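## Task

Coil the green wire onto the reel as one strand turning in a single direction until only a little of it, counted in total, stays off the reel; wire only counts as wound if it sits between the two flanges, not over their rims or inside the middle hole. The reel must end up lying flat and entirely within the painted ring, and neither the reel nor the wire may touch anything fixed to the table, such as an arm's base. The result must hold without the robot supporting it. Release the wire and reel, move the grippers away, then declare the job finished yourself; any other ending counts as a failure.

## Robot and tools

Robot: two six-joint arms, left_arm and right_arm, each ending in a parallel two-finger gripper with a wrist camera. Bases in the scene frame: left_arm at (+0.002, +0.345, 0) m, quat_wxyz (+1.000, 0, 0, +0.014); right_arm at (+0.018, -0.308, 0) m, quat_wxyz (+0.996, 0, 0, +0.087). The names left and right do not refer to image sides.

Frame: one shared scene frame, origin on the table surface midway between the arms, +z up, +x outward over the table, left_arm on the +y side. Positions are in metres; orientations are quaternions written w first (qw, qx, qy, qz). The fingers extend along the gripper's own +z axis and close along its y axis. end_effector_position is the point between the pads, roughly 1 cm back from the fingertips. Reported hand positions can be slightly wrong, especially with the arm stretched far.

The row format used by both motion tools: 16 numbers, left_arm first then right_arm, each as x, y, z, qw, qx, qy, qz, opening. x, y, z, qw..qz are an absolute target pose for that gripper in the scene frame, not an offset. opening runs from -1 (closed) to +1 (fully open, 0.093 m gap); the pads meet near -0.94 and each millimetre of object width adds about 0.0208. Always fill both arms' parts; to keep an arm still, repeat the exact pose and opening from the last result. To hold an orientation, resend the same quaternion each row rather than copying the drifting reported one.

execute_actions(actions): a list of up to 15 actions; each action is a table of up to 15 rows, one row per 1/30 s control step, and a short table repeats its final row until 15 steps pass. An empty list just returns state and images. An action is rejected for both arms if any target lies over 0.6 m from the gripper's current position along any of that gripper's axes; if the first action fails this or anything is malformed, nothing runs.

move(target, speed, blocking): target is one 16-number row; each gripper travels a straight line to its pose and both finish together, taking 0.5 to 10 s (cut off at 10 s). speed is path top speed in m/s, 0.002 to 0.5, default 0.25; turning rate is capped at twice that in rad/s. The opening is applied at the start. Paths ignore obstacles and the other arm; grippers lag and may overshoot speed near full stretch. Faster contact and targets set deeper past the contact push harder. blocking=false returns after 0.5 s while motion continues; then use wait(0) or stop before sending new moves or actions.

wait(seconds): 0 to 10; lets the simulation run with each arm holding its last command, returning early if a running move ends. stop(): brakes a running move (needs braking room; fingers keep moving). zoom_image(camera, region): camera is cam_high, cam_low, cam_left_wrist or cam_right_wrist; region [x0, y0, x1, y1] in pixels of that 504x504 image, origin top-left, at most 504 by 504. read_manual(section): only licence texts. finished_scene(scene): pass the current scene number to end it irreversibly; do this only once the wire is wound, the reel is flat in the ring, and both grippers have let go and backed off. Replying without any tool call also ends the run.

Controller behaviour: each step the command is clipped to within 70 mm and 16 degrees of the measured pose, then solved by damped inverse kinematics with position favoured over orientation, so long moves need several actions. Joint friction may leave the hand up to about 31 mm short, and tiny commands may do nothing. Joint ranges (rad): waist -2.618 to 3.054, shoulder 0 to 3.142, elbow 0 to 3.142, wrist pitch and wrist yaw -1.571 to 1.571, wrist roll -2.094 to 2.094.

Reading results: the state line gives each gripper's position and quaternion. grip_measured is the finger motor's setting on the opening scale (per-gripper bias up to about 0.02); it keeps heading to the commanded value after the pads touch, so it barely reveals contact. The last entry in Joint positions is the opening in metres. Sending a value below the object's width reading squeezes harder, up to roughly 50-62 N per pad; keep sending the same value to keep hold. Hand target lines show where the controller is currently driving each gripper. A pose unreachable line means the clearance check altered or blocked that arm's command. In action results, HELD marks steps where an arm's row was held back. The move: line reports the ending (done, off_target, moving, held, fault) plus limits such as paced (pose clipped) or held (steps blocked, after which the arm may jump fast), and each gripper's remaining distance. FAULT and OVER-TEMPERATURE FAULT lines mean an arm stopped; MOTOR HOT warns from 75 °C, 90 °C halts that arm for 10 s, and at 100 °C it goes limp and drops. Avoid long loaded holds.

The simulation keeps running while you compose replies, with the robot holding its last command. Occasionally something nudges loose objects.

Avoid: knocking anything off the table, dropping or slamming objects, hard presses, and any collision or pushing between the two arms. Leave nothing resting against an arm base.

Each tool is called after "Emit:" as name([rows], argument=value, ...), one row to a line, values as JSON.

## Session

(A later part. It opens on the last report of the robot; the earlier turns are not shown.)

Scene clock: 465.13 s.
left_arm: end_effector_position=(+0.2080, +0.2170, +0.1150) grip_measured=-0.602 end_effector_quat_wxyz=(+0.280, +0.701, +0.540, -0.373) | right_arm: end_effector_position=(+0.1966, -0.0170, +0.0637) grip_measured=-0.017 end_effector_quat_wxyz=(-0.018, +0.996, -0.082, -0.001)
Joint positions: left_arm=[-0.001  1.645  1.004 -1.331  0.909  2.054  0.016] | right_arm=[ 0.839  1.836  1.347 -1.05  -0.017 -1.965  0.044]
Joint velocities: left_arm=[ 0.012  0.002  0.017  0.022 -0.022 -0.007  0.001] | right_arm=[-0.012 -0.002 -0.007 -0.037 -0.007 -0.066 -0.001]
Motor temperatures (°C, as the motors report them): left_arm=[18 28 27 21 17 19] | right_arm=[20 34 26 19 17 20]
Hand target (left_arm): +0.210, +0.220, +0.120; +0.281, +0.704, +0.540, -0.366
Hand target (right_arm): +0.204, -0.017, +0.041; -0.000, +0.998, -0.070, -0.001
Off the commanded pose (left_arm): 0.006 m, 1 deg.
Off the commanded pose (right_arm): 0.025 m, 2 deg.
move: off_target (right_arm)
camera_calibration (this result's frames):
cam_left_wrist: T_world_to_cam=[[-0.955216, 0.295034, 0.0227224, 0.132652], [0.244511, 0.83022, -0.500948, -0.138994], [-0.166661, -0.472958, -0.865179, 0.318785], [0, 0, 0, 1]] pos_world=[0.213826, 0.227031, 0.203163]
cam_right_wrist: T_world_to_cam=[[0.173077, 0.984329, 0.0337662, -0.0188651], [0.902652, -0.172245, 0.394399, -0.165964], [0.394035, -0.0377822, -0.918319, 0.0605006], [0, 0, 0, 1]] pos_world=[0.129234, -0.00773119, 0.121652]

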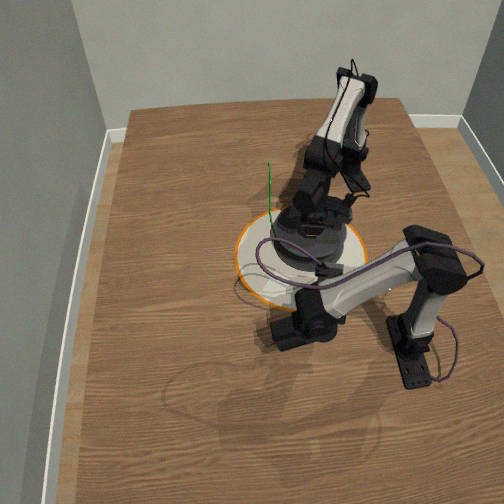

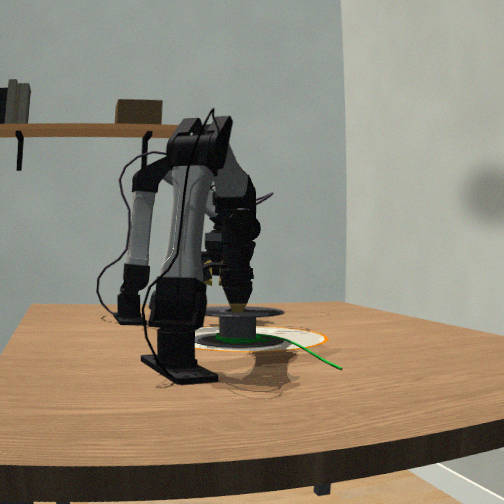

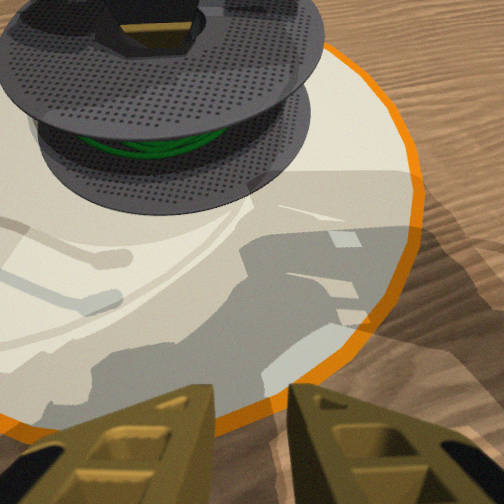

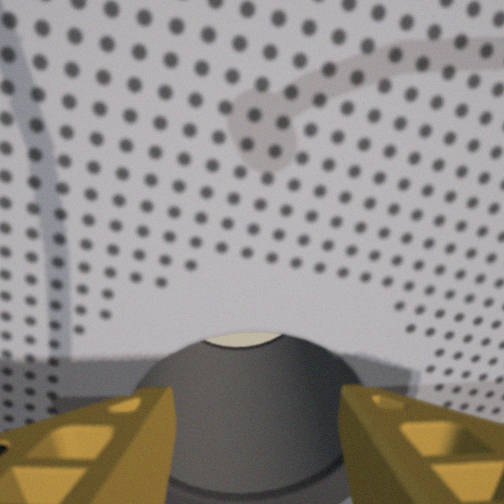

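Emit:
execute_actions([
  [[0.21,0.22,0.12,0.281,0.704,0.540,-0.366,-0.6,0.199,-0.016,0.06,0,-0.9976,0.0698,0,-1]],
  [[0.21,0.22,0.12,0.281,0.704,0.540,-0.366,-0.6,0.199,-0.016,0.072,0,-0.9135,0.4067,0,-1]],
  [[0.21,0.22,0.12,0.281,0.704,0.540,-0.366,-0.6,0.199,-0.016,0.072,0,-0.7193,0.6947,0,-1]],
  [[0.21,0.22,0.12,0.281,0.704,0.540,-0.366,-0.6,0.199,-0.016,0.072,0,-0.4384,0.8988,0,-1]],
  [[0.21,0.22,0.12,0.281,0.704,0.540,-0.366,-0.6,0.199,-0.016,0.072,0,-0.1045,0.9945,0,-1]],
  [[0.21,0.22,0.12,0.281,0.704,0.540,-0.366,-0.6,0.199,-0.016,0.072,0,0.2419,0.9703,0,-1]],
  [[0.21,0.22,0.12,0.281,0.704,0.540,-0.366,-0.6,0.199,-0.016,0.06,0,0.4617,0.887,0,-1]],
  [[0.21,0.22,0.12,0.281,0.704,0.540,-0.366,-0.6,0.199,-0.016,0.04,0,0.4617,0.887,0,-1]],
  [[0.21,0.22,0.12,0.281,0.704,0.540,-0.366,-0.6,0.199,-0.016,0.03,0,0.4617,0.887,0,-1]],
])

Scene clock: 471.13 s.
left_arm: end_effector_position=(+0.2080, +0.2170, +0.1150) grip_measured=-0.602 end_effector_quat_wxyz=(+0.280, +0.701, +0.539, -0.373) | right_arm: end_effector_position=(+0.1994, -0.0148, +0.0502) grip_measured=-0.999 end_effector_quat_wxyz=(-0.004, +0.460, +0.888, +0.009)
Joint positions: left_arm=[-0.001  1.645  1.004 -1.332  0.909  2.055  0.016] | right_arm=[ 0.839  1.874  1.34  -1.02  -0.01   1.97   0.   ]
Joint velocities: left_arm=[-0.002  0.002 -0.002  0.037 -0.051  0.051 -0.001] | right_arm=[ 0.012  0.007 -0.007 -0.007 -0.037 -0.022  0.   ]
Motor temperatures (°C, as the motors report them): left_arm=[18 28 27 20 17 19] | right_arm=[20 34 26 19 17 20]
Hand target (left_arm): +0.210, +0.220, +0.120; +0.281, +0.704, +0.540, -0.366
Hand target (right_arm): +0.198, -0.017, +0.031; -0.000, +0.462, +0.887, -0.001
Off the commanded pose (left_arm): 0.006 m, 1 deg.
Off the commanded pose (right_arm): 0.020 m, 1 deg.
Step readings (end_effector_position; steps 1 to 15: 1st action; 16 to 30: 2nd action; 31 to 45: 3rd action; 46 to 60: 4th action; 61 to 75: 5th action; 76 to 90: 6th action; 91 to 105: 7th action; 106 to 120: 8th action; 121 to 135: 9th action):
0: left_arm (+0.2080, +0.2170, +0.1150) | right_arm (+0.1966, -0.0170, +0.0637)
1: left_arm (+0.2080, +0.2170, +0.1150) | right_arm (+0.1972, -0.0164, +0.0652)
2: left_arm (+0.2080, +0.2170, +0.1150) | right_arm (+0.1981, -0.0154, +0.0656)
4: left_arm (+0.2080, +0.2170, +0.1150) | right_arm (+0.1987, -0.0145, +0.0647)
8: left_arm (+0.2080, +0.2170, +0.1150) | right_arm (+0.1982, -0.0157, +0.0618)
15: left_arm (+0.2080, +0.2170, +0.1150) | right_arm (+0.1979, -0.0162, +0.0617)
16: left_arm (+0.2080, +0.2170, +0.1150) | right_arm (+0.1977, -0.0166, +0.0620)
17: left_arm (+0.2080, +0.2170, +0.1150) | right_arm (+0.1975, -0.0169, +0.0627)
19: left_arm (+0.2080, +0.2170, +0.1150) | right_arm (+0.1978, -0.0165, +0.0644)
23: left_arm (+0.2080, +0.2170, +0.1150) | right_arm (+0.1981, -0.0160, +0.0664)
30: left_arm (+0.2080, +0.2170, +0.1150) | right_arm (+0.1980, -0.0161, +0.0689)
31: left_arm (+0.2080, +0.2170, +0.1150) | right_arm (+0.1979, -0.0162, +0.0689)
32: left_arm (+0.2080, +0.2170, +0.1150) | right_arm (+0.1979, -0.0162, +0.0689)
34: left_arm (+0.2080, +0.2170, +0.1150) | right_arm (+0.1979, -0.0162, +0.0689)
38: left_arm (+0.2080, +0.2170, +0.1150) | right_arm (+0.1979, -0.0162, +0.0689)
45: left_arm (+0.2080, +0.2170, +0.1150) | right_arm (+0.1977, -0.0166, +0.0689)
46: left_arm (+0.2080, +0.2170, +0.1150) | right_arm (+0.1976, -0.0167, +0.0689)
47: left_arm (+0.2080, +0.2170, +0.1150) | right_arm (+0.1976, -0.0167, +0.0689)
49: left_arm (+0.2080, +0.2170, +0.1150) | right_arm (+0.1976, -0.0167, +0.0689)
53: left_arm (+0.2080, +0.2170, +0.1150) | right_arm (+0.1976, -0.0167, +0.0689)
60: left_arm (+0.2080, +0.2170, +0.1150) | right_arm (+0.1976, -0.0167, +0.0689)
61: left_arm (+0.2080, +0.2170, +0.1150) | right_arm (+0.1975, -0.0168, +0.0689)
62: left_arm (+0.2080, +0.2170, +0.1150) | right_arm (+0.1975, -0.0168, +0.0689)
64: left_arm (+0.2080, +0.2170, +0.1150) | right_arm (+0.1975, -0.0168, +0.0689)
68: left_arm (+0.2080, +0.2170, +0.1150) | right_arm (+0.1975, -0.0168, +0.0689)
75: left_arm (+0.2080, +0.2170, +0.1150) | right_arm (+0.1975, -0.0169, +0.0689)
76: left_arm (+0.2080, +0.2170, +0.1150) | right_arm (+0.1975, -0.0169, +0.0689)
77: left_arm (+0.2080, +0.2170, +0.1150) | right_arm (+0.1975, -0.0169, +0.0689)
79: left_arm (+0.2080, +0.2170, +0.1150) | right_arm (+0.1975, -0.0169, +0.0689)
83: left_arm (+0.2080, +0.2170, +0.1150) | right_arm (+0.1975, -0.0169, +0.0689)
90: left_arm (+0.2080, +0.2170, +0.1150) | right_arm (+0.1975, -0.0169, +0.0689)
91: left_arm (+0.2080, +0.2170, +0.1150) | right_arm (+0.1976, -0.0167, +0.0689)
92: left_arm (+0.2080, +0.2170, +0.1150) | right_arm (+0.1979, -0.0163, +0.0689)
94: left_arm (+0.2080, +0.2170, +0.1150) | right_arm (+0.1984, -0.0155, +0.0689)
98: left_arm (+0.2080, +0.2170, +0.1150) | right_arm (+0.1989, -0.0147, +0.0690)
105: left_arm (+0.2080, +0.2170, +0.1150) | right_arm (+0.1989, -0.0146, +0.0690)
106: left_arm (+0.2080, +0.2170, +0.1150) | right_arm (+0.1991, -0.0143, +0.0670)
107: left_arm (+0.2080, +0.2170, +0.1150) | right_arm (+0.1992, -0.0141, +0.0641)
109: left_arm (+0.2080, +0.2170, +0.1150) | right_arm (+0.1978, -0.0163, +0.0565)
113: left_arm (+0.2080, +0.2170, +0.1150) | right_arm (+0.1975, -0.0170, +0.0520)
120: left_arm (+0.2080, +0.2170, +0.1150) | right_arm (+0.1991, -0.0153, +0.0520)
121: left_arm (+0.2080, +0.2170, +0.1150) | right_arm (+0.1993, -0.0150, +0.0510)
122: left_arm (+0.2080, +0.2170, +0.1150) | right_arm (+0.1993, -0.0149, +0.0502)
124: left_arm (+0.2080, +0.2170, +0.1150) | right_arm (+0.1994, -0.0148, +0.0502)
128: left_arm (+0.2080, +0.2170, +0.1150) | right_arm (+0.1994, -0.0148, +0.0502)
135: end_effector_position above
camera_calibration (this result's frames):
cam_left_wrist: T_world_to_cam=[[-0.955151, 0.295242, 0.0227692, 0.132528], [0.244651, 0.830121, -0.501045, -0.138961], [-0.166831, -0.473003, -0.865122, 0.318836], [0, 0, 0, 1]] pos_world=[0.213773, 0.227037, 0.203188]
cam_right_wrist: T_world_to_cam=[[-0.82324, -0.56754, -0.0131876, 0.156937], [-0.521304, 0.746567, 0.413375, 0.133822], [-0.224761, 0.347181, -0.910465, 0.175865], [0, 0, 0, 1]] pos_world=[0.238486, -0.071896, 0.10687]

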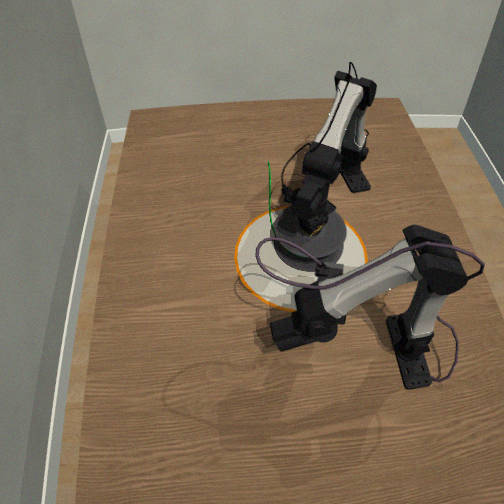

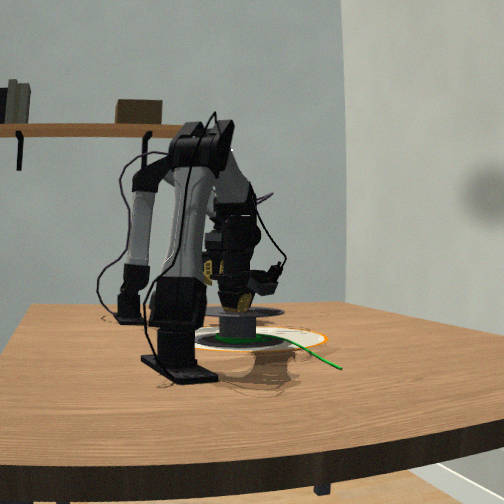

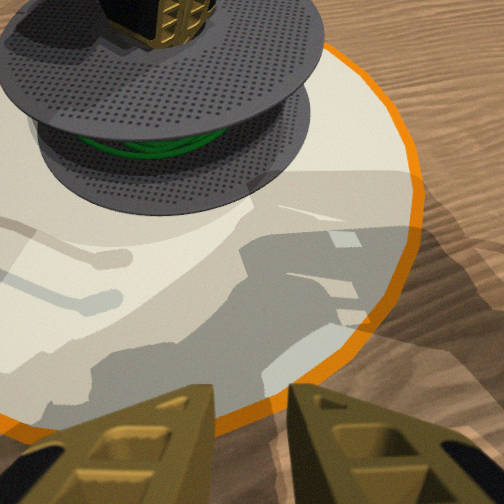

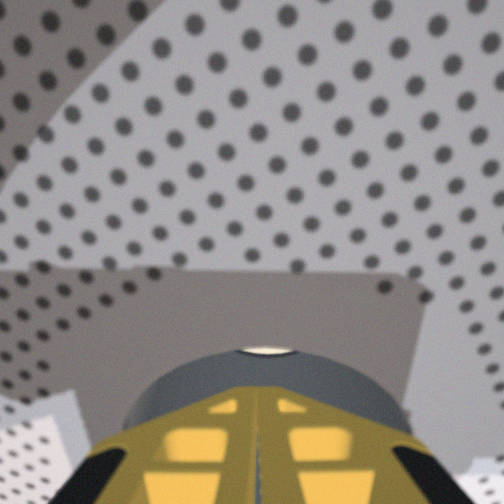

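Emit:
execute_actions([
  [[0.21,0.22,0.12,0.281,0.704,0.540,-0.366,-0.6,0.199,-0.016,0.03,0,0.4617,0.887,0,-0.1]],
  [[0.21,0.22,0.12,0.281,0.704,0.540,-0.366,-0.6,0.199,-0.016,0.03,0,0.4617,0.887,0,-0.1]],
])

Emit:
move(target=[0.21,0.22,0.12,0.281,0.704,0.540,-0.366,-0.6,0.205,-0.008,0.03,0,-0.5,0.866,0,-0.1], speed=0.35)

Scene clock: 472.63 s.
left_arm: end_effector_position=(+0.2080, +0.2170, +0.1150) grip_measured=-0.602 end_effector_quat_wxyz=(+0.280, +0.701, +0.539, -0.373) | right_arm: end_effector_position=(+0.2002, -0.0151, +0.0522) grip_measured=-0.541 end_effector_quat_wxyz=(-0.002, +0.462, +0.887, +0.012)
Joint positions: left_arm=[-0.001  1.645  1.004 -1.332  0.909  2.055  0.016] | right_arm=[ 0.839  1.868  1.34  -1.021 -0.005  1.972  0.019]
Joint velocities: left_arm=[ 0.002 -0.002  0.007 -0.022 -0.022  0.007  0.   ] | right_arm=[ 0.007  0.002 -0.002 -0.022  0.051 -0.007 -0.   ]
Motor temperatures (°C, as the motors report them): left_arm=[18 28 27 20 17 19] | right_arm=[20 34 26 19 17 20]
Hand target (left_arm): +0.210, +0.220, +0.120; +0.281, +0.704, +0.540, -0.366
Hand target (right_arm): +0.198, -0.017, +0.031; -0.000, +0.462, +0.887, -0.001
Off the commanded pose (left_arm): 0.006 m, 1 deg.
Off the commanded pose (right_arm): 0.022 m, 1 deg.
Step readings (end_effector_position; steps 1 to 15: 1st action; 16 to 30: 2nd action):
0: left_arm (+0.2080, +0.2170, +0.1150) | right_arm (+0.1994, -0.0148, +0.0502)
1: left_arm (+0.2080, +0.2170, +0.1150) | right_arm (+0.1994, -0.0148, +0.0502)
2: left_arm (+0.2080, +0.2170, +0.1150) | right_arm (+0.1994, -0.0149, +0.0502)
4: left_arm (+0.2080, +0.2170, +0.1150) | right_arm (+0.2002, -0.0151, +0.0522)
8: left_arm (+0.2080, +0.2170, +0.1150) | right_arm (+0.2002, -0.0151, +0.0522)
15: left_arm (+0.2080, +0.2170, +0.1150) | right_arm (+0.2002, -0.0151, +0.0522)
16: left_arm (+0.2080, +0.2170, +0.1150) | right_arm (+0.2002, -0.0151, +0.0522)
17: left_arm (+0.2080, +0.2170, +0.1150) | right_arm (+0.2002, -0.0151, +0.0522)
19: left_arm (+0.2080, +0.2170, +0.1150) | right_arm (+0.2002, -0.0151, +0.0522)
23: left_arm (+0.2080, +0.2170, +0.1150) | right_arm (+0.2002, -0.0151, +0.0522)
30: end_effector_position above
camera_calibration (this result's frames):
cam_left_wrist: T_world_to_cam=[[-0.955151, 0.295242, 0.0227692, 0.132528], [0.244651, 0.830121, -0.501045, -0.138961], [-0.166831, -0.473003, -0.865122, 0.318836], [0, 0, 0, 1]] pos_world=[0.213773, 0.227037, 0.203188]
cam_right_wrist: T_world_to_cam=[[-0.824693, -0.565227, -0.0200219, 0.158157], [-0.522113, 0.747223, 0.411165, 0.133924], [-0.217441, 0.349539, -0.911341, 0.176553], [0, 0, 0, 1]] pos_world=[0.238744, -0.0723888, 0.109002]

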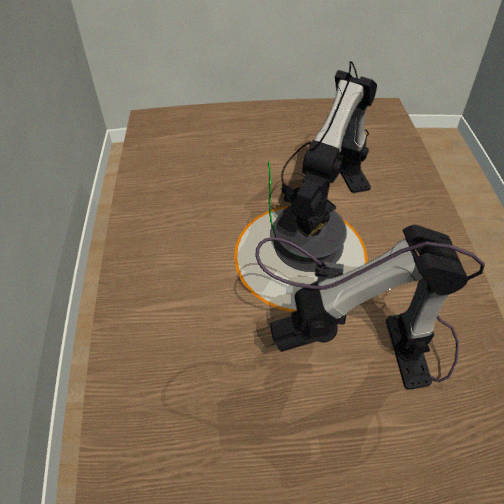

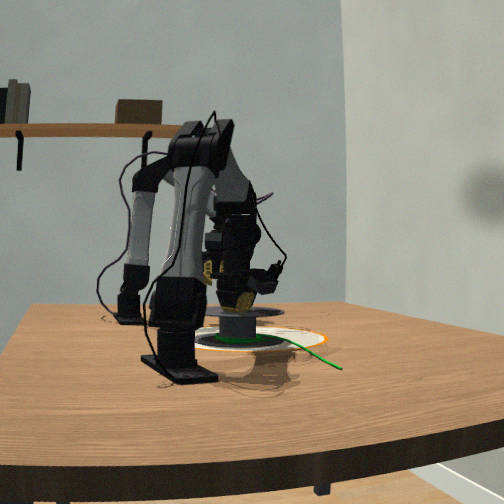

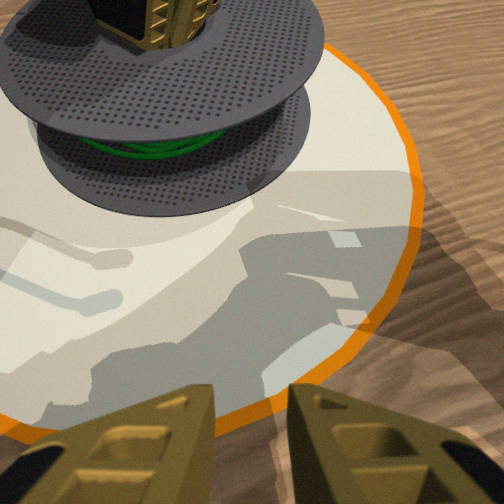

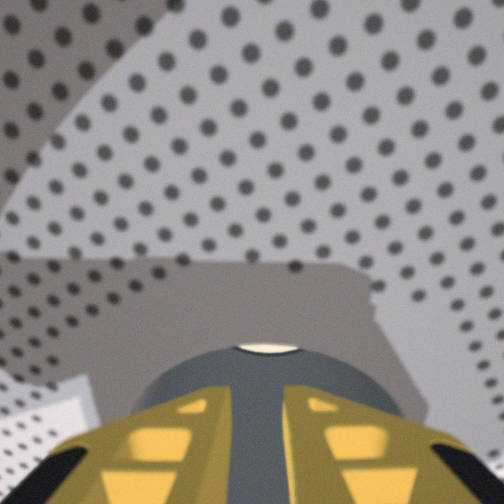

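Scene clock: 476.13 s.
left_arm: end_effector_position=(+0.2080, +0.2170, +0.1150) grip_measured=-0.602 end_effector_quat_wxyz=(+0.280, +0.701, +0.539, -0.373) | right_arm: end_effector_position=(+0.2070, -0.0042, +0.0579) grip_measured=-0.250 end_effector_quat_wxyz=(+0.031, -0.484, +0.874, +0.020)
Joint positions: left_arm=[-0.001  1.645  1.004 -1.332  0.909  2.055  0.016] | right_arm=[ 0.839  1.865  1.358 -0.991 -0.005  0.001  0.033]
Joint velocities: left_arm=[-0.017  0.017 -0.012 -0.095 -0.007 -0.007 -0.001] | right_arm=[-0.007  0.002 -0.012 -0.037 -0.066  0.037 -0.   ]
Motor temperatures (°C, as the motors report them): left_arm=[18 28 27 20 17 19] | right_arm=[20 34 26 19 17 20]
Hand target (left_arm): +0.210, +0.220, +0.120; +0.281, +0.704, +0.540, -0.366
Hand target (right_arm): +0.204, -0.010, +0.031; -0.000, -0.500, +0.866, +0.001
Off the commanded pose (left_arm): 0.006 m, 1 deg.
Off the commanded pose (right_arm): 0.028 m, 5 deg.
move: off_target (right_arm)
camera_calibration (this result's frames):
cam_left_wrist: T_world_to_cam=[[-0.955151, 0.295242, 0.0227692, 0.132528], [0.244651, 0.830121, -0.501045, -0.138961], [-0.166831, -0.473003, -0.865122, 0.318836], [0, 0, 0, 1]] pos_world=[0.213773, 0.227037, 0.203188]
cam_right_wrist: T_world_to_cam=[[0.842376, -0.538842, -0.00722766, -0.175651], [-0.5065, -0.796253, 0.330816, 0.121881], [-0.184012, -0.27501, -0.943668, 0.171719], [0, 0, 0, 1]] pos_world=[0.241295, 0.0496245, 0.120456]

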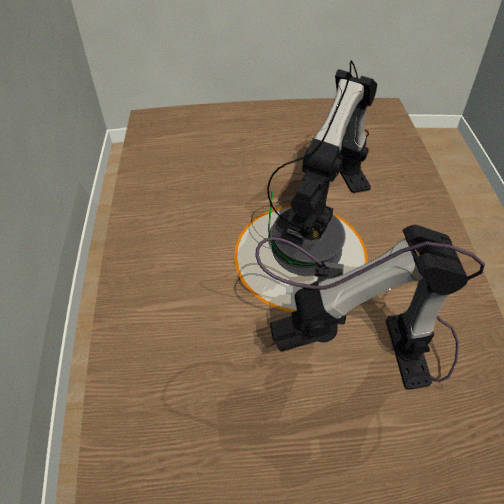

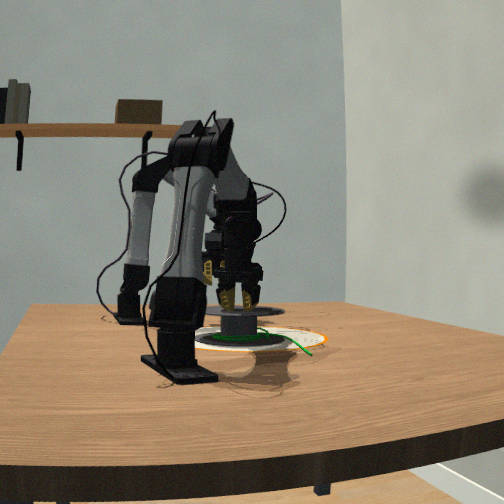

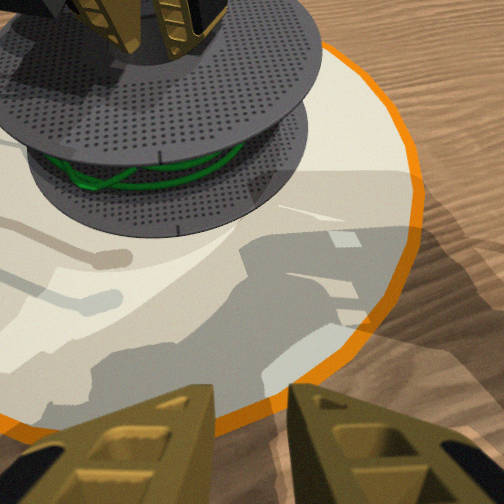

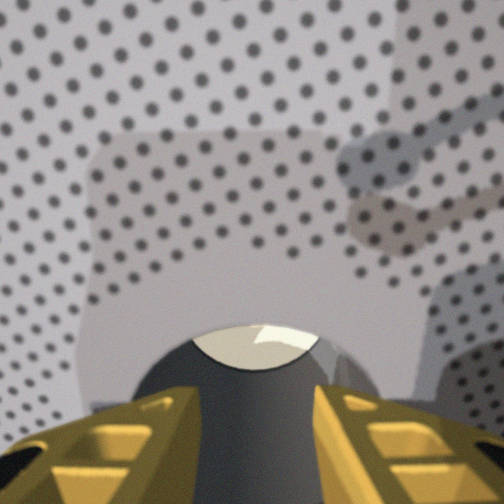

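Emit:
move(target=[0.21,0.22,0.12,0.281,0.704,0.540,-0.366,-0.6,0.207,-0.004,0.03,0,-0.9659,0.2588,0,-0.1], speed=0.3)

Emit:
zoom_image(camera="cam_low", region=[180,280,340,370])

Emit:
zoom_image(camera="cam_high", region=[220,160,400,330])

Scene clock: 479.90 s.
left_arm: end_effector_position=(+0.2080, +0.2170, +0.1150) grip_measured=-0.602 end_effector_quat_wxyz=(+0.280, +0.701, +0.539, -0.373) | right_arm: end_effector_position=(+0.2082, +0.0050, +0.0642) grip_measured=-0.105 end_effector_quat_wxyz=(-0.050, +0.960, -0.276, -0.000)
Joint positions: left_arm=[-0.001  1.645  1.004 -1.332  0.909  2.055  0.016] | right_arm=[ 0.839  1.869  1.387 -0.992 -0.028 -1.567  0.04 ]
Joint velocities: left_arm=[ 0.017 -0.007 -0.022 -0.022 -0.066 -0.037  0.001] | right_arm=[ 0.002  0.012  0.002 -0.051 -0.022  0.007 -0.   ]
Motor temperatures (°C, as the motors report them): left_arm=[18 28 27 20 17 19] | right_arm=[20 34 26 19 17 20]
Hand target (left_arm): +0.210, +0.220, +0.120; +0.281, +0.704, +0.540, -0.366
Hand target (right_arm): +0.205, -0.006, +0.033; -0.001, +0.966, -0.259, -0.001
Off the commanded pose (left_arm): 0.006 m, 1 deg.
Off the commanded pose (right_arm): 0.035 m, 6 deg.
move: off_target (right_arm)
camera_calibration (this result's frames):
cam_left_wrist: T_world_to_cam=[[-0.955151, 0.295242, 0.0227692, 0.132528], [0.244651, 0.830121, -0.501045, -0.138961], [-0.166831, -0.473003, -0.865122, 0.318836], [0, 0, 0, 1]] pos_world=[0.213773, 0.227037, 0.203188]
cam_right_wrist: T_world_to_cam=[[0.538666, 0.837135, 0.0950953, -0.12182], [0.761694, -0.532119, 0.369691, -0.140075], [0.360083, -0.126707, -0.924276, 0.0651573], [0, 0, 0, 1]] pos_world=[0.148852, 0.0356994, 0.123592]

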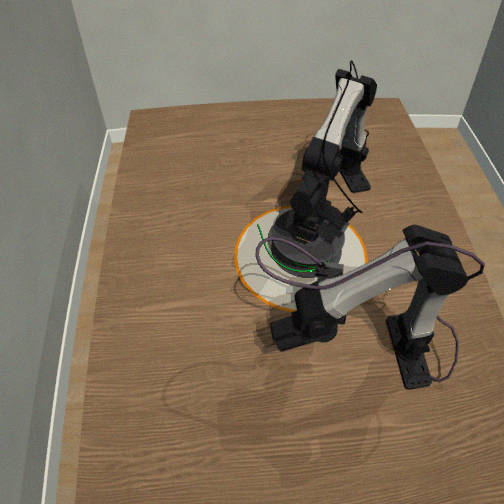

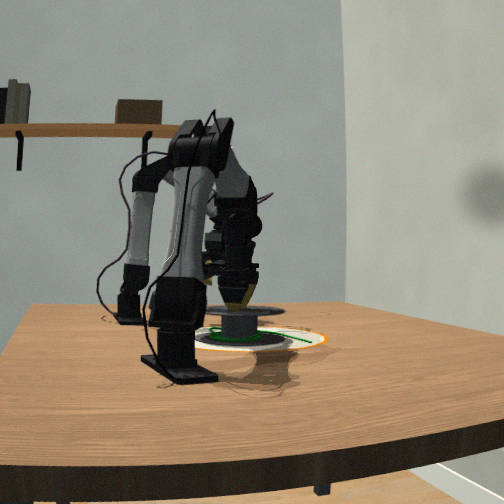

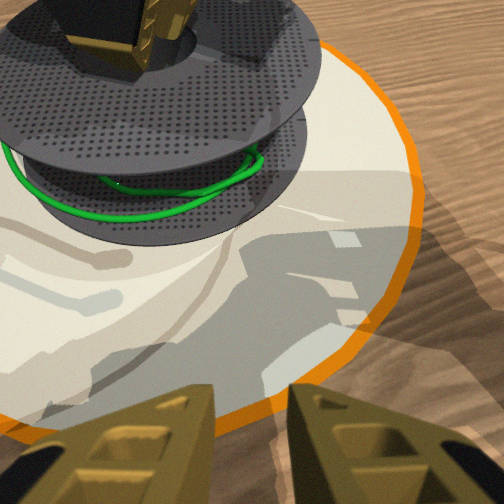

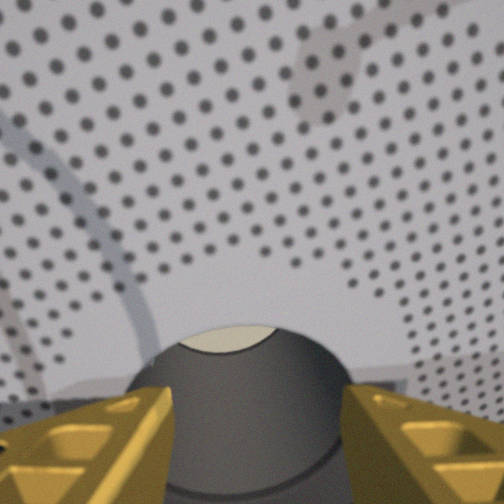

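Region (180, 280, 340, 370) of cam_low's 504x504 image, scaled by 3.150, with more detail than that image has; it fills the top 284 rows of this view, and the rest is white.

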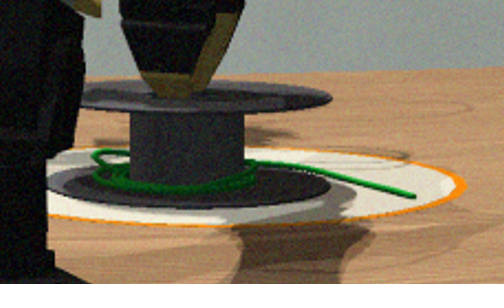

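Region (220, 160, 400, 330) of cam_high's 504x504 image, scaled by 2.800, with more detail than that image has.

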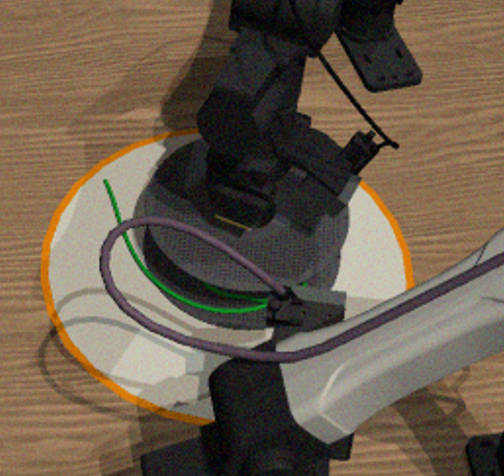

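Emit:
execute_actions([
  [[0.21,0.22,0.12,0.281,0.704,0.540,-0.366,-1,0.208,0.004,0.065,0,-0.96,0.28,0,-1]],
  [[0.21,0.22,0.12,0.281,0.704,0.540,-0.366,-1,0.208,0.004,0.072,0,-0.8192,0.5736,0,-1]],
  [[0.21,0.22,0.12,0.281,0.704,0.540,-0.366,-1,0.208,0.004,0.072,0,-0.5736,0.8192,0,-1]],
  [[0.21,0.22,0.12,0.281,0.704,0.540,-0.366,-1,0.208,0.004,0.072,0,-0.2588,0.9659,0,-1]],
  [[0.212,0.20,0.09,0.281,0.704,0.540,-0.366,-1,0.208,0.004,0.072,0,0.0872,0.9962,0,-1]],
  [[0.214,0.18,0.07,0.281,0.704,0.540,-0.366,-1,0.208,0.004,0.06,0,0.4617,0.887,0,-1]],
  [[0.216,0.165,0.05,0.281,0.704,0.540,-0.366,-1,0.208,0.004,0.04,0,0.4617,0.887,0,-1]],
  [[0.216,0.155,0.035,0.281,0.704,0.540,-0.366,-1,0.208,0.004,0.03,0,0.4617,0.887,0,-1]],
  [[0.216,0.155,0.035,0.281,0.704,0.540,-0.366,-1,0.208,0.004,0.03,0,0.4617,0.887,0,-1]],
])

Scene clock: 489.10 s.
left_arm: end_effector_position=(+0.2202, +0.1575, +0.0399) grip_measured=-0.999 end_effector_quat_wxyz=(+0.283, +0.708, +0.541, -0.357) | right_arm: end_effector_position=(+0.2099, +0.0031, +0.0491) grip_measured=-0.999 end_effector_quat_wxyz=(-0.005, +0.462, +0.887, +0.006)
Joint positions: left_arm=[-0.242  1.748  0.816 -0.685  0.944  1.646  0.   ] | right_arm=[ 0.84   1.956  1.449 -1.052 -0.011  1.973  0.   ]
Joint velocities: left_arm=[-0.007  0.017 -0.012  0.037 -0.022 -0.051  0.   ] | right_arm=[ 0.002 -0.017 -0.012 -0.007 -0.095 -0.095  0.   ]
Motor temperatures (°C, as the motors report them): left_arm=[18 28 27 20 17 19] | right_arm=[20 33 26 19 17 20]
Hand target (left_arm): +0.216, +0.155, +0.035; +0.281, +0.704, +0.540, -0.366
Hand target (right_arm): +0.207, +0.003, +0.031; +0.000, +0.462, +0.887, -0.001
Off the commanded pose (left_arm): 0.007 m, 1 deg.
Off the commanded pose (right_arm): 0.019 m, 1 deg.
Step readings (end_effector_position; steps 1 to 15: 1st action; 16 to 30: 2nd action; 31 to 45: 3rd action; 46 to 60: 4th action; 61 to 75: 5th action; 76 to 90: 6th action; 91 to 105: 7th action; 106 to 120: 8th action; 121 to 135: 9th action):
0: left_arm (+0.2080, +0.2170, +0.1150) | right_arm (+0.2082, +0.0050, +0.0642)
1: left_arm (+0.2080, +0.2170, +0.1150) | right_arm (+0.2088, +0.0056, +0.0673)
2: left_arm (+0.2080, +0.2170, +0.1150) | right_arm (+0.2105, +0.0075, +0.0692)
4: left_arm (+0.2080, +0.2170, +0.1150) | right_arm (+0.2137, +0.0122, +0.0703)
8: left_arm (+0.2080, +0.2170, +0.1150) | right_arm (+0.2123, +0.0085, +0.0682)
15: left_arm (+0.2080, +0.2170, +0.1150) | right_arm (+0.2093, +0.0030, +0.0672)
16: left_arm (+0.2080, +0.2170, +0.1150) | right_arm (+0.2091, +0.0026, +0.0672)
17: left_arm (+0.2080, +0.2170, +0.1150) | right_arm (+0.2089, +0.0023, +0.0672)
19: left_arm (+0.2080, +0.2170, +0.1150) | right_arm (+0.2087, +0.0019, +0.0672)
23: left_arm (+0.2080, +0.2170, +0.1150) | right_arm (+0.2080, +0.0009, +0.0672)
30: left_arm (+0.2080, +0.2170, +0.1150) | right_arm (+0.2092, +0.0028, +0.0713)
31: left_arm (+0.2080, +0.2170, +0.1150) | right_arm (+0.2093, +0.0029, +0.0714)
32: left_arm (+0.2080, +0.2170, +0.1150) | right_arm (+0.2093, +0.0029, +0.0714)
34: left_arm (+0.2080, +0.2170, +0.1150) | right_arm (+0.2093, +0.0029, +0.0714)
38: left_arm (+0.2080, +0.2170, +0.1150) | right_arm (+0.2093, +0.0029, +0.0714)
45: left_arm (+0.2080, +0.2170, +0.1150) | right_arm (+0.2091, +0.0026, +0.0714)
46: left_arm (+0.2080, +0.2170, +0.1150) | right_arm (+0.2091, +0.0026, +0.0714)
47: left_arm (+0.2080, +0.2170, +0.1150) | right_arm (+0.2091, +0.0026, +0.0714)
49: left_arm (+0.2080, +0.2170, +0.1150) | right_arm (+0.2091, +0.0026, +0.0714)
53: left_arm (+0.2080, +0.2170, +0.1150) | right_arm (+0.2091, +0.0026, +0.0714)
60: left_arm (+0.2080, +0.2170, +0.1150) | right_arm (+0.2090, +0.0024, +0.0714)
61: left_arm (+0.2083, +0.2155, +0.1127) | right_arm (+0.2090, +0.0024, +0.0714)
62: left_arm (+0.2076, +0.2124, +0.1089) | right_arm (+0.2090, +0.0024, +0.0714)
64: left_arm (+0.2037, +0.2064, +0.1022) | right_arm (+0.2090, +0.0024, +0.0714)
68: left_arm (+0.2064, +0.2035, +0.0975) | right_arm (+0.2090, +0.0024, +0.0714)
75: left_arm (+0.2123, +0.2032, +0.0956) | right_arm (+0.2089, +0.0023, +0.0714)
76: left_arm (+0.2126, +0.2011, +0.0936) | right_arm (+0.2091, +0.0027, +0.0714)
77: left_arm (+0.2113, +0.1968, +0.0901) | right_arm (+0.2095, +0.0032, +0.0714)
79: left_arm (+0.2063, +0.1888, +0.0827) | right_arm (+0.2102, +0.0044, +0.0715)
83: left_arm (+0.2074, +0.1843, +0.0761) | right_arm (+0.2113, +0.0062, +0.0715)
90: left_arm (+0.2145, +0.1832, +0.0750) | right_arm (+0.2117, +0.0068, +0.0716)
91: left_arm (+0.2151, +0.1816, +0.0733) | right_arm (+0.2118, +0.0069, +0.0697)
92: left_arm (+0.2147, +0.1784, +0.0699) | right_arm (+0.2116, +0.0067, +0.0670)
94: left_arm (+0.2110, +0.1728, +0.0623) | right_arm (+0.2100, +0.0041, +0.0590)
98: left_arm (+0.2113, +0.1695, +0.0553) | right_arm (+0.2086, +0.0017, +0.0506)
105: left_arm (+0.2176, +0.1682, +0.0547) | right_arm (+0.2098, +0.0031, +0.0506)
106: left_arm (+0.2181, +0.1670, +0.0534) | right_arm (+0.2097, +0.0029, +0.0496)
107: left_arm (+0.2178, +0.1648, +0.0510) | right_arm (+0.2098, +0.0031, +0.0491)
109: left_arm (+0.2146, +0.1610, +0.0452) | right_arm (+0.2099, +0.0031, +0.0491)
113: left_arm (+0.2141, +0.1589, +0.0402) | right_arm (+0.2099, +0.0031, +0.0491)
120: left_arm (+0.2187, +0.1579, +0.0399) | right_arm (+0.2099, +0.0031, +0.0491)
121: left_arm (+0.2190, +0.1578, +0.0399) | right_arm (+0.2099, +0.0031, +0.0491)
122: left_arm (+0.2192, +0.1577, +0.0399) | right_arm (+0.2099, +0.0031, +0.0491)
124: left_arm (+0.2196, +0.1577, +0.0399) | right_arm (+0.2099, +0.0031, +0.0491)
128: left_arm (+0.2200, +0.1576, +0.0399) | right_arm (+0.2099, +0.0031, +0.0491)
135: end_effector_position above
camera_calibration (this result's frames):
cam_left_wrist: T_world_to_cam=[[-0.956991, 0.290117, -0.000019637, 0.165619], [0.254779, 0.840391, -0.478362, -0.135008], [-0.138764, -0.457793, -0.878163, 0.219693], [0, 0, 0, 1]] pos_world=[0.223379, 0.165985, 0.128347]
cam_right_wrist: T_world_to_cam=[[-0.824788, -0.565403, -0.00672648, 0.175762], [-0.517474, 0.749969, 0.412027, 0.12559], [-0.227917, 0.343316, -0.911147, 0.171686], [0, 0, 0, 1]] pos_world=[0.249086, -0.0537548, 0.105867]

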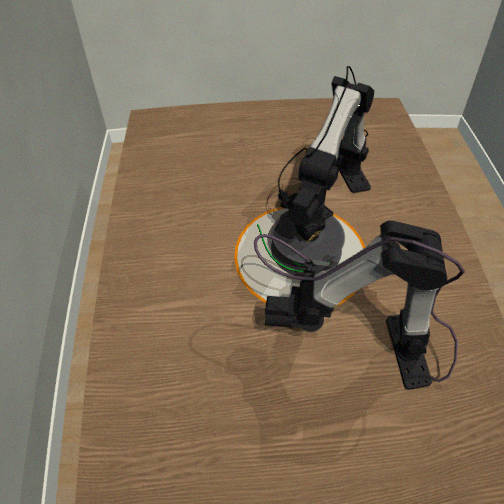

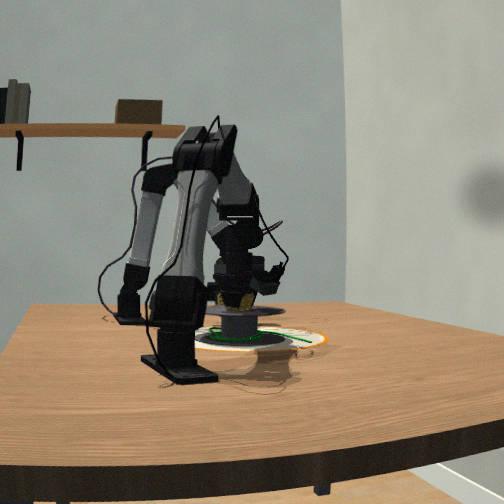

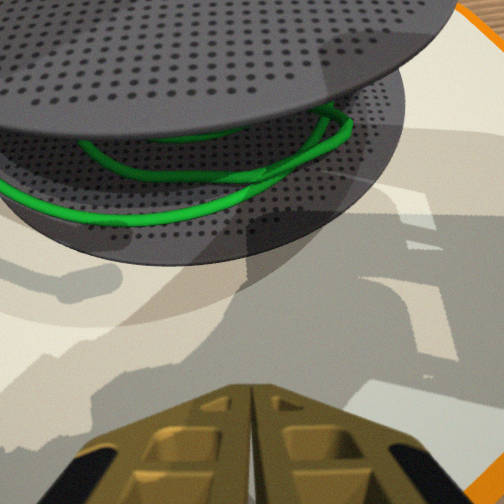

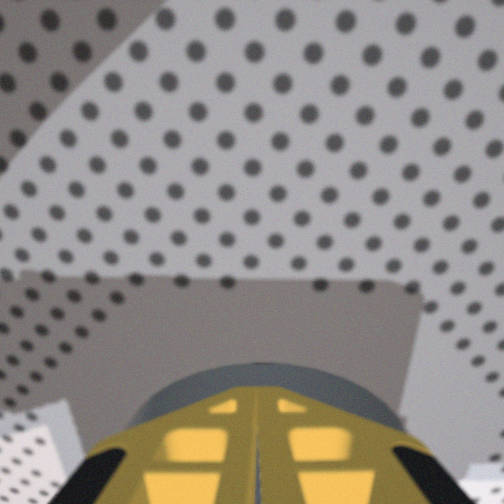

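Emit:
execute_actions([
  [[0.213,0.135,0.033,0.281,0.704,0.540,-0.366,-1,0.208,0.004,0.03,0,0.4617,0.887,0,-0.1]],
  [[0.208,0.112,0.030,0.281,0.704,0.540,-0.366,-1,0.208,0.004,0.03,0,0.4617,0.887,0,-0.1]],
  [[0.206,0.104,0.028,0.281,0.704,0.540,-0.366,-1,0.208,0.004,0.03,0,0.4617,0.887,0,-0.1]],
])

Scene clock: 492.30 s.
left_arm: end_effector_position=(+0.2081, +0.1046, +0.0307) grip_measured=-0.999 end_effector_quat_wxyz=(+0.280, +0.703, +0.540, -0.369) | right_arm: end_effector_position=(+0.2103, +0.0030, +0.0508) grip_measured=-0.583 end_effector_quat_wxyz=(-0.004, +0.463, +0.886, +0.008)
Joint positions: left_arm=[-0.442  1.748  0.746 -0.358  0.947  1.308  0.   ] | right_arm=[ 0.84   1.952  1.449 -1.053 -0.009  1.977  0.017]
Joint velocities: left_arm=[-0.002 -0.017 -0.007  0.066 -0.037 -0.022  0.   ] | right_arm=[-0.007 -0.017 -0.017  0.081 -0.022 -0.007 -0.   ]
Motor temperatures (°C, as the motors report them): left_arm=[18 28 27 20 17 19] | right_arm=[20 33 26 19 17 20]
Hand target (left_arm): +0.206, +0.104, +0.028; +0.280, +0.704, +0.540, -0.366
Hand target (right_arm): +0.207, +0.003, +0.031; +0.000, +0.462, +0.887, -0.001
Off the commanded pose (left_arm): 0.004 m, 0 deg.
Off the commanded pose (right_arm): 0.021 m, 1 deg.
Step readings (end_effector_position; steps 1 to 15: 1st action; 16 to 30: 2nd action; 31 to 45: 3rd action):
0: left_arm (+0.2203, +0.1575, +0.0399) | right_arm (+0.2099, +0.0031, +0.0491)
1: left_arm (+0.2198, +0.1555, +0.0392) | right_arm (+0.2099, +0.0031, +0.0491)
2: left_arm (+0.2179, +0.1511, +0.0384) | right_arm (+0.2099, +0.0030, +0.0491)
4: left_arm (+0.2121, +0.1424, +0.0372) | right_arm (+0.2103, +0.0030, +0.0508)
8: left_arm (+0.2111, +0.1378, +0.0357) | right_arm (+0.2103, +0.0030, +0.0508)
15: left_arm (+0.2146, +0.1368, +0.0353) | right_arm (+0.2103, +0.0030, +0.0508)
16: left_arm (+0.2142, +0.1345, +0.0346) | right_arm (+0.2103, +0.0030, +0.0508)
17: left_arm (+0.2121, +0.1295, +0.0341) | right_arm (+0.2103, +0.0030, +0.0508)
19: left_arm (+0.2056, +0.1200, +0.0329) | right_arm (+0.2103, +0.0030, +0.0508)
23: left_arm (+0.2042, +0.1147, +0.0313) | right_arm (+0.2103, +0.0030, +0.0508)
30: left_arm (+0.2082, +0.1131, +0.0312) | right_arm (+0.2103, +0.0030, +0.0508)
31: left_arm (+0.2084, +0.1122, +0.0311) | right_arm (+0.2103, +0.0030, +0.0508)
32: left_arm (+0.2078, +0.1105, +0.0309) | right_arm (+0.2103, +0.0030, +0.0508)
34: left_arm (+0.2061, +0.1072, +0.0306) | right_arm (+0.2103, +0.0030, +0.0508)
38: left_arm (+0.2065, +0.1053, +0.0305) | right_arm (+0.2103, +0.0030, +0.0508)
45: end_effector_position above
camera_calibration (this result's frames):
cam_left_wrist: T_world_to_cam=[[-0.955671, 0.293861, 0.0184095, 0.168185], [0.246705, 0.833306, -0.494709, -0.088887], [-0.160716, -0.468238, -0.868863, 0.191153], [0, 0, 0, 1]] pos_world=[0.21338, 0.114152, 0.119016]
cam_right_wrist: T_world_to_cam=[[-0.826703, -0.56252, -0.0115931, 0.176715], [-0.516695, 0.750879, 0.411347, 0.125084], [-0.222686, 0.346052, -0.911405, 0.172292], [0, 0, 0, 1]] pos_world=[0.249088, -0.054139, 0.107623]

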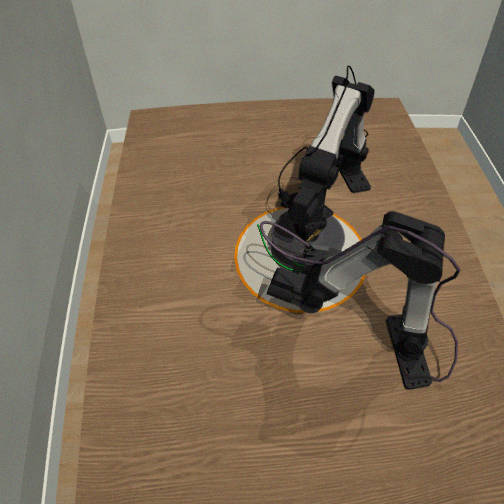

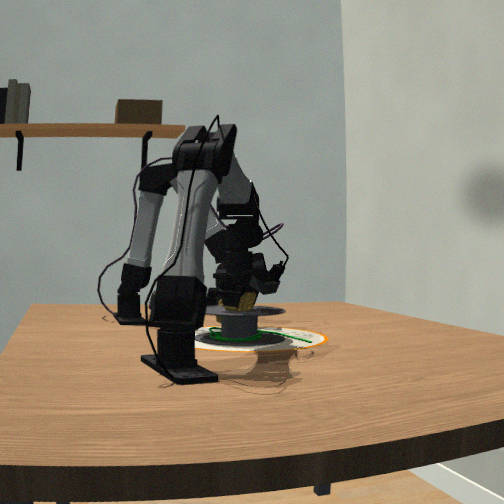

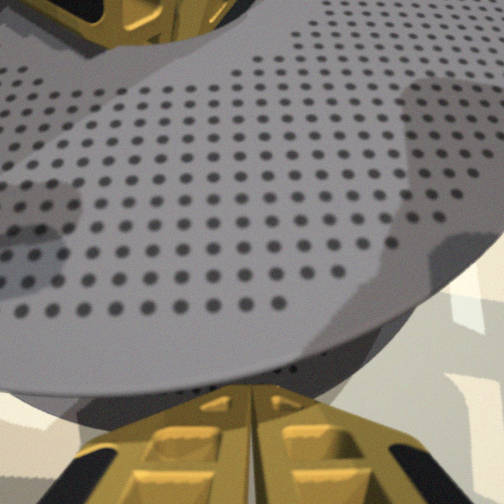

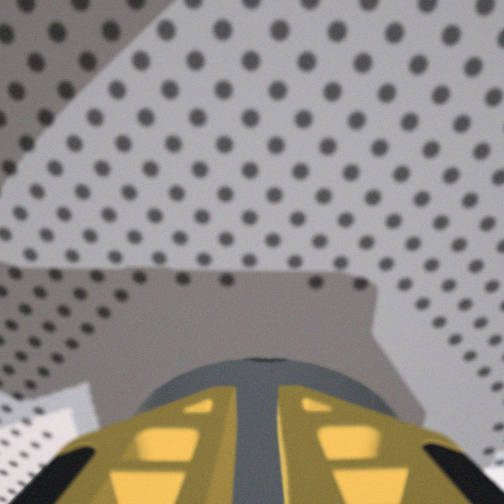

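Emit:
move(target=[0.205,0.101,0.006,0.281,0.704,0.540,-0.366,-1,0.208,0.004,0.03,0,0.4617,0.887,0,-0.1], speed=0.02)

Scene clock: 496.63 s.
left_arm: end_effector_position=(+0.2092, +0.1017, +0.0176) grip_measured=-0.999 end_effector_quat_wxyz=(+0.288, +0.702, +0.538, -0.366) | right_arm: end_effector_position=(+0.2106, +0.0028, +0.0539) grip_measured=-0.476 end_effector_quat_wxyz=(-0.002, +0.463, +0.886, +0.011)
Joint positions: left_arm=[-0.449  1.789  0.715 -0.253  0.949  1.286  0.   ] | right_arm=[ 0.84   1.943  1.449 -1.056 -0.006  1.978  0.022]
Joint velocities: left_arm=[-0.002 -0.007  0.002 -0.081  0.037  0.066  0.   ] | right_arm=[-0.007 -0.012  0.002  0.007 -0.066 -0.022 -0.   ]
Motor temperatures (°C, as the motors report them): left_arm=[18 28 27 20 17 19] | right_arm=[20 34 26 19 17 20]
Hand target (left_arm): +0.205, +0.101, +0.007; +0.281, +0.704, +0.540, -0.366
Hand target (right_arm): +0.207, +0.002, +0.031; +0.000, +0.462, +0.887, -0.001
Off the commanded pose (left_arm): 0.012 m, 1 deg.
Off the commanded pose (right_arm): 0.024 m, 1 deg.
move: off_target (left_arm, right_arm)
camera_calibration (this result's frames):
cam_left_wrist: T_world_to_cam=[[-0.95726, 0.289209, 0.00346663, 0.171401], [0.248765, 0.82939, -0.500228, -0.0931637], [-0.147546, -0.477986, -0.865887, 0.176712], [0, 0, 0, 1]] pos_world=[0.213324, 0.112164, 0.105815]
cam_right_wrist: T_world_to_cam=[[-0.827075, -0.561789, -0.0184377, 0.177334], [-0.518295, 0.749527, 0.4118, 0.124488], [-0.217525, 0.350145, -0.911088, 0.174073], [0, 0, 0, 1]] pos_world=[0.249055, -0.0546332, 0.110601]

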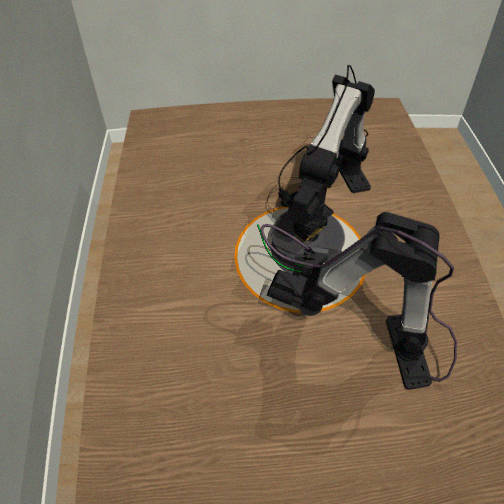

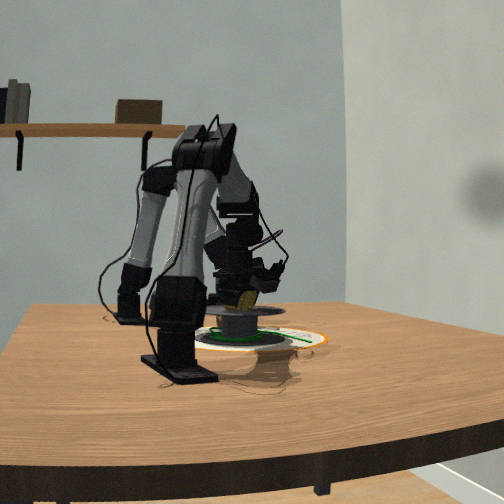

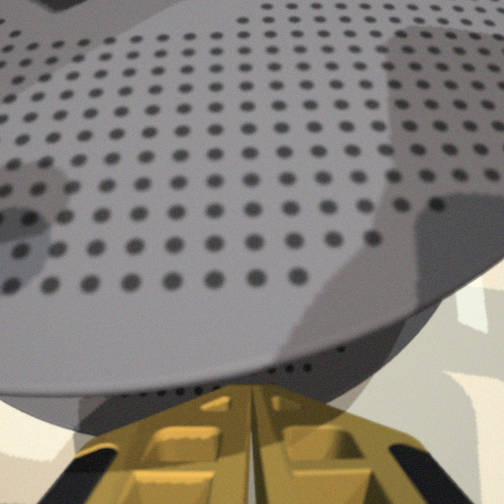

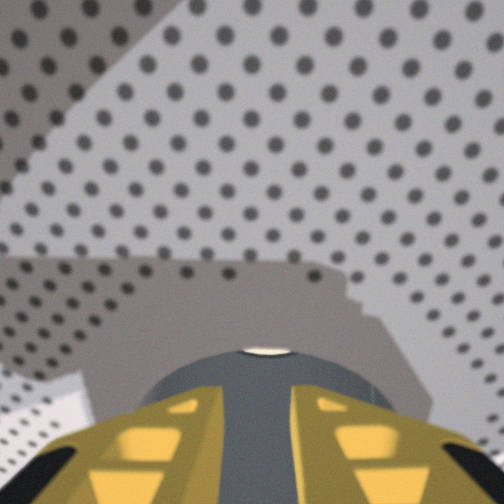

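Emit:
move(target=[0.202,0.084,0.008,0.281,0.704,0.540,-0.366,-1,0.208,0.004,0.03,0,0.4617,0.887,0,-0.4], speed=0.02)

Scene clock: 498.73 s.
left_arm: end_effector_position=(+0.2067, +0.0840, +0.0188) grip_measured=-0.999 end_effector_quat_wxyz=(+0.291, +0.704, +0.535, -0.365) | right_arm: end_effector_position=(+0.2107, +0.0028, +0.0543) grip_measured=-0.476 end_effector_quat_wxyz=(-0.002, +0.463, +0.886, +0.012)
Joint positions: left_arm=[-0.512  1.789  0.71  -0.161  0.933  1.19   0.   ] | right_arm=[ 0.84   1.942  1.449 -1.056 -0.006  1.978  0.022]
Joint velocities: left_arm=[ 0.002 -0.007 -0.027  0.007 -0.051 -0.037  0.   ] | right_arm=[-0.007  0.002 -0.027  0.007 -0.066 -0.037  0.001]
Motor temperatures (°C, as the motors report them): left_arm=[18 28 27 20 17 19] | right_arm=[20 34 25 19 17 20]
Hand target (left_arm): +0.201, +0.085, +0.008; +0.280, +0.704, +0.540, -0.366
Hand target (right_arm): +0.207, +0.002, +0.031; -0.000, +0.462, +0.887, -0.001
Off the commanded pose (left_arm): 0.012 m, 1 deg.
Off the commanded pose (right_arm): 0.024 m, 1 deg.
move: off_target (left_arm, right_arm)
camera_calibration (this result's frames):
cam_left_wrist: T_world_to_cam=[[-0.955994, 0.293336, -0.00551944, 0.173608], [0.256345, 0.825991, -0.502022, -0.0784996], [-0.142702, -0.481344, -0.864837, 0.168246], [0, 0, 0, 1]] pos_world=[0.2101, 0.0948988, 0.107055]
cam_right_wrist: T_world_to_cam=[[-0.827063, -0.561771, -0.0194838, 0.177458], [-0.518545, 0.749127, 0.412214, 0.124331], [-0.216974, 0.35103, -0.910879, 0.17429], [0, 0, 0, 1]] pos_world=[0.249057, -0.0546306, 0.110964]

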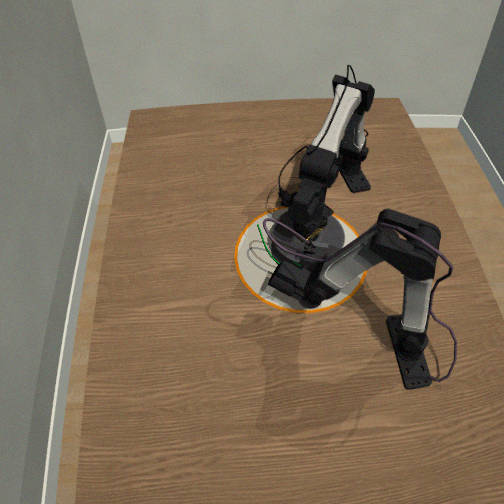

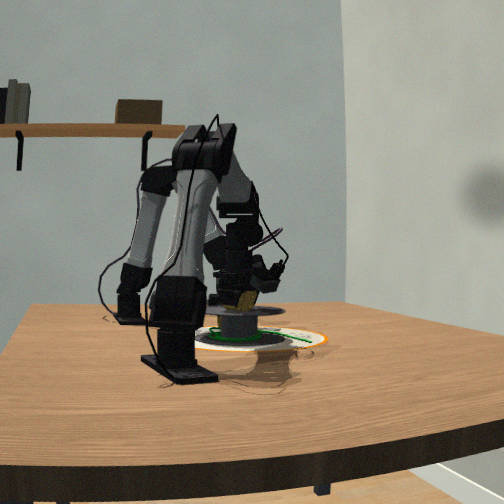

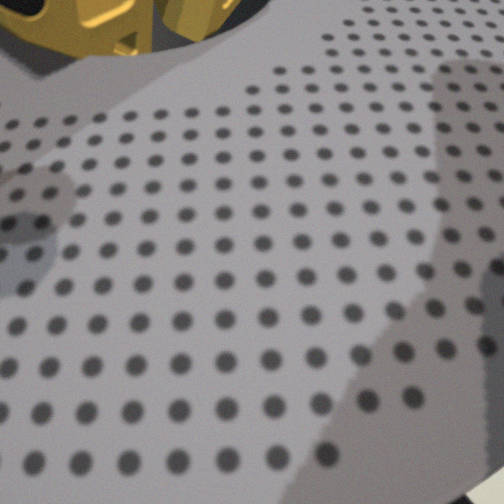

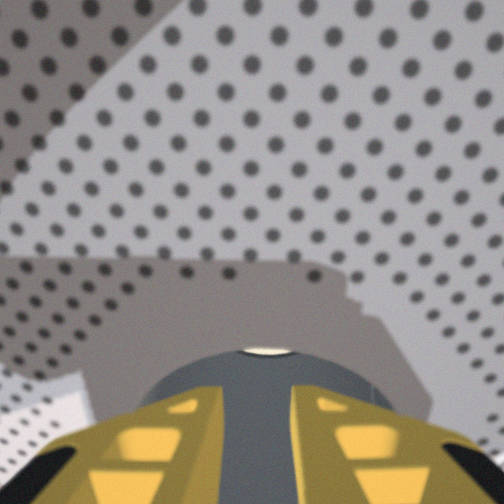

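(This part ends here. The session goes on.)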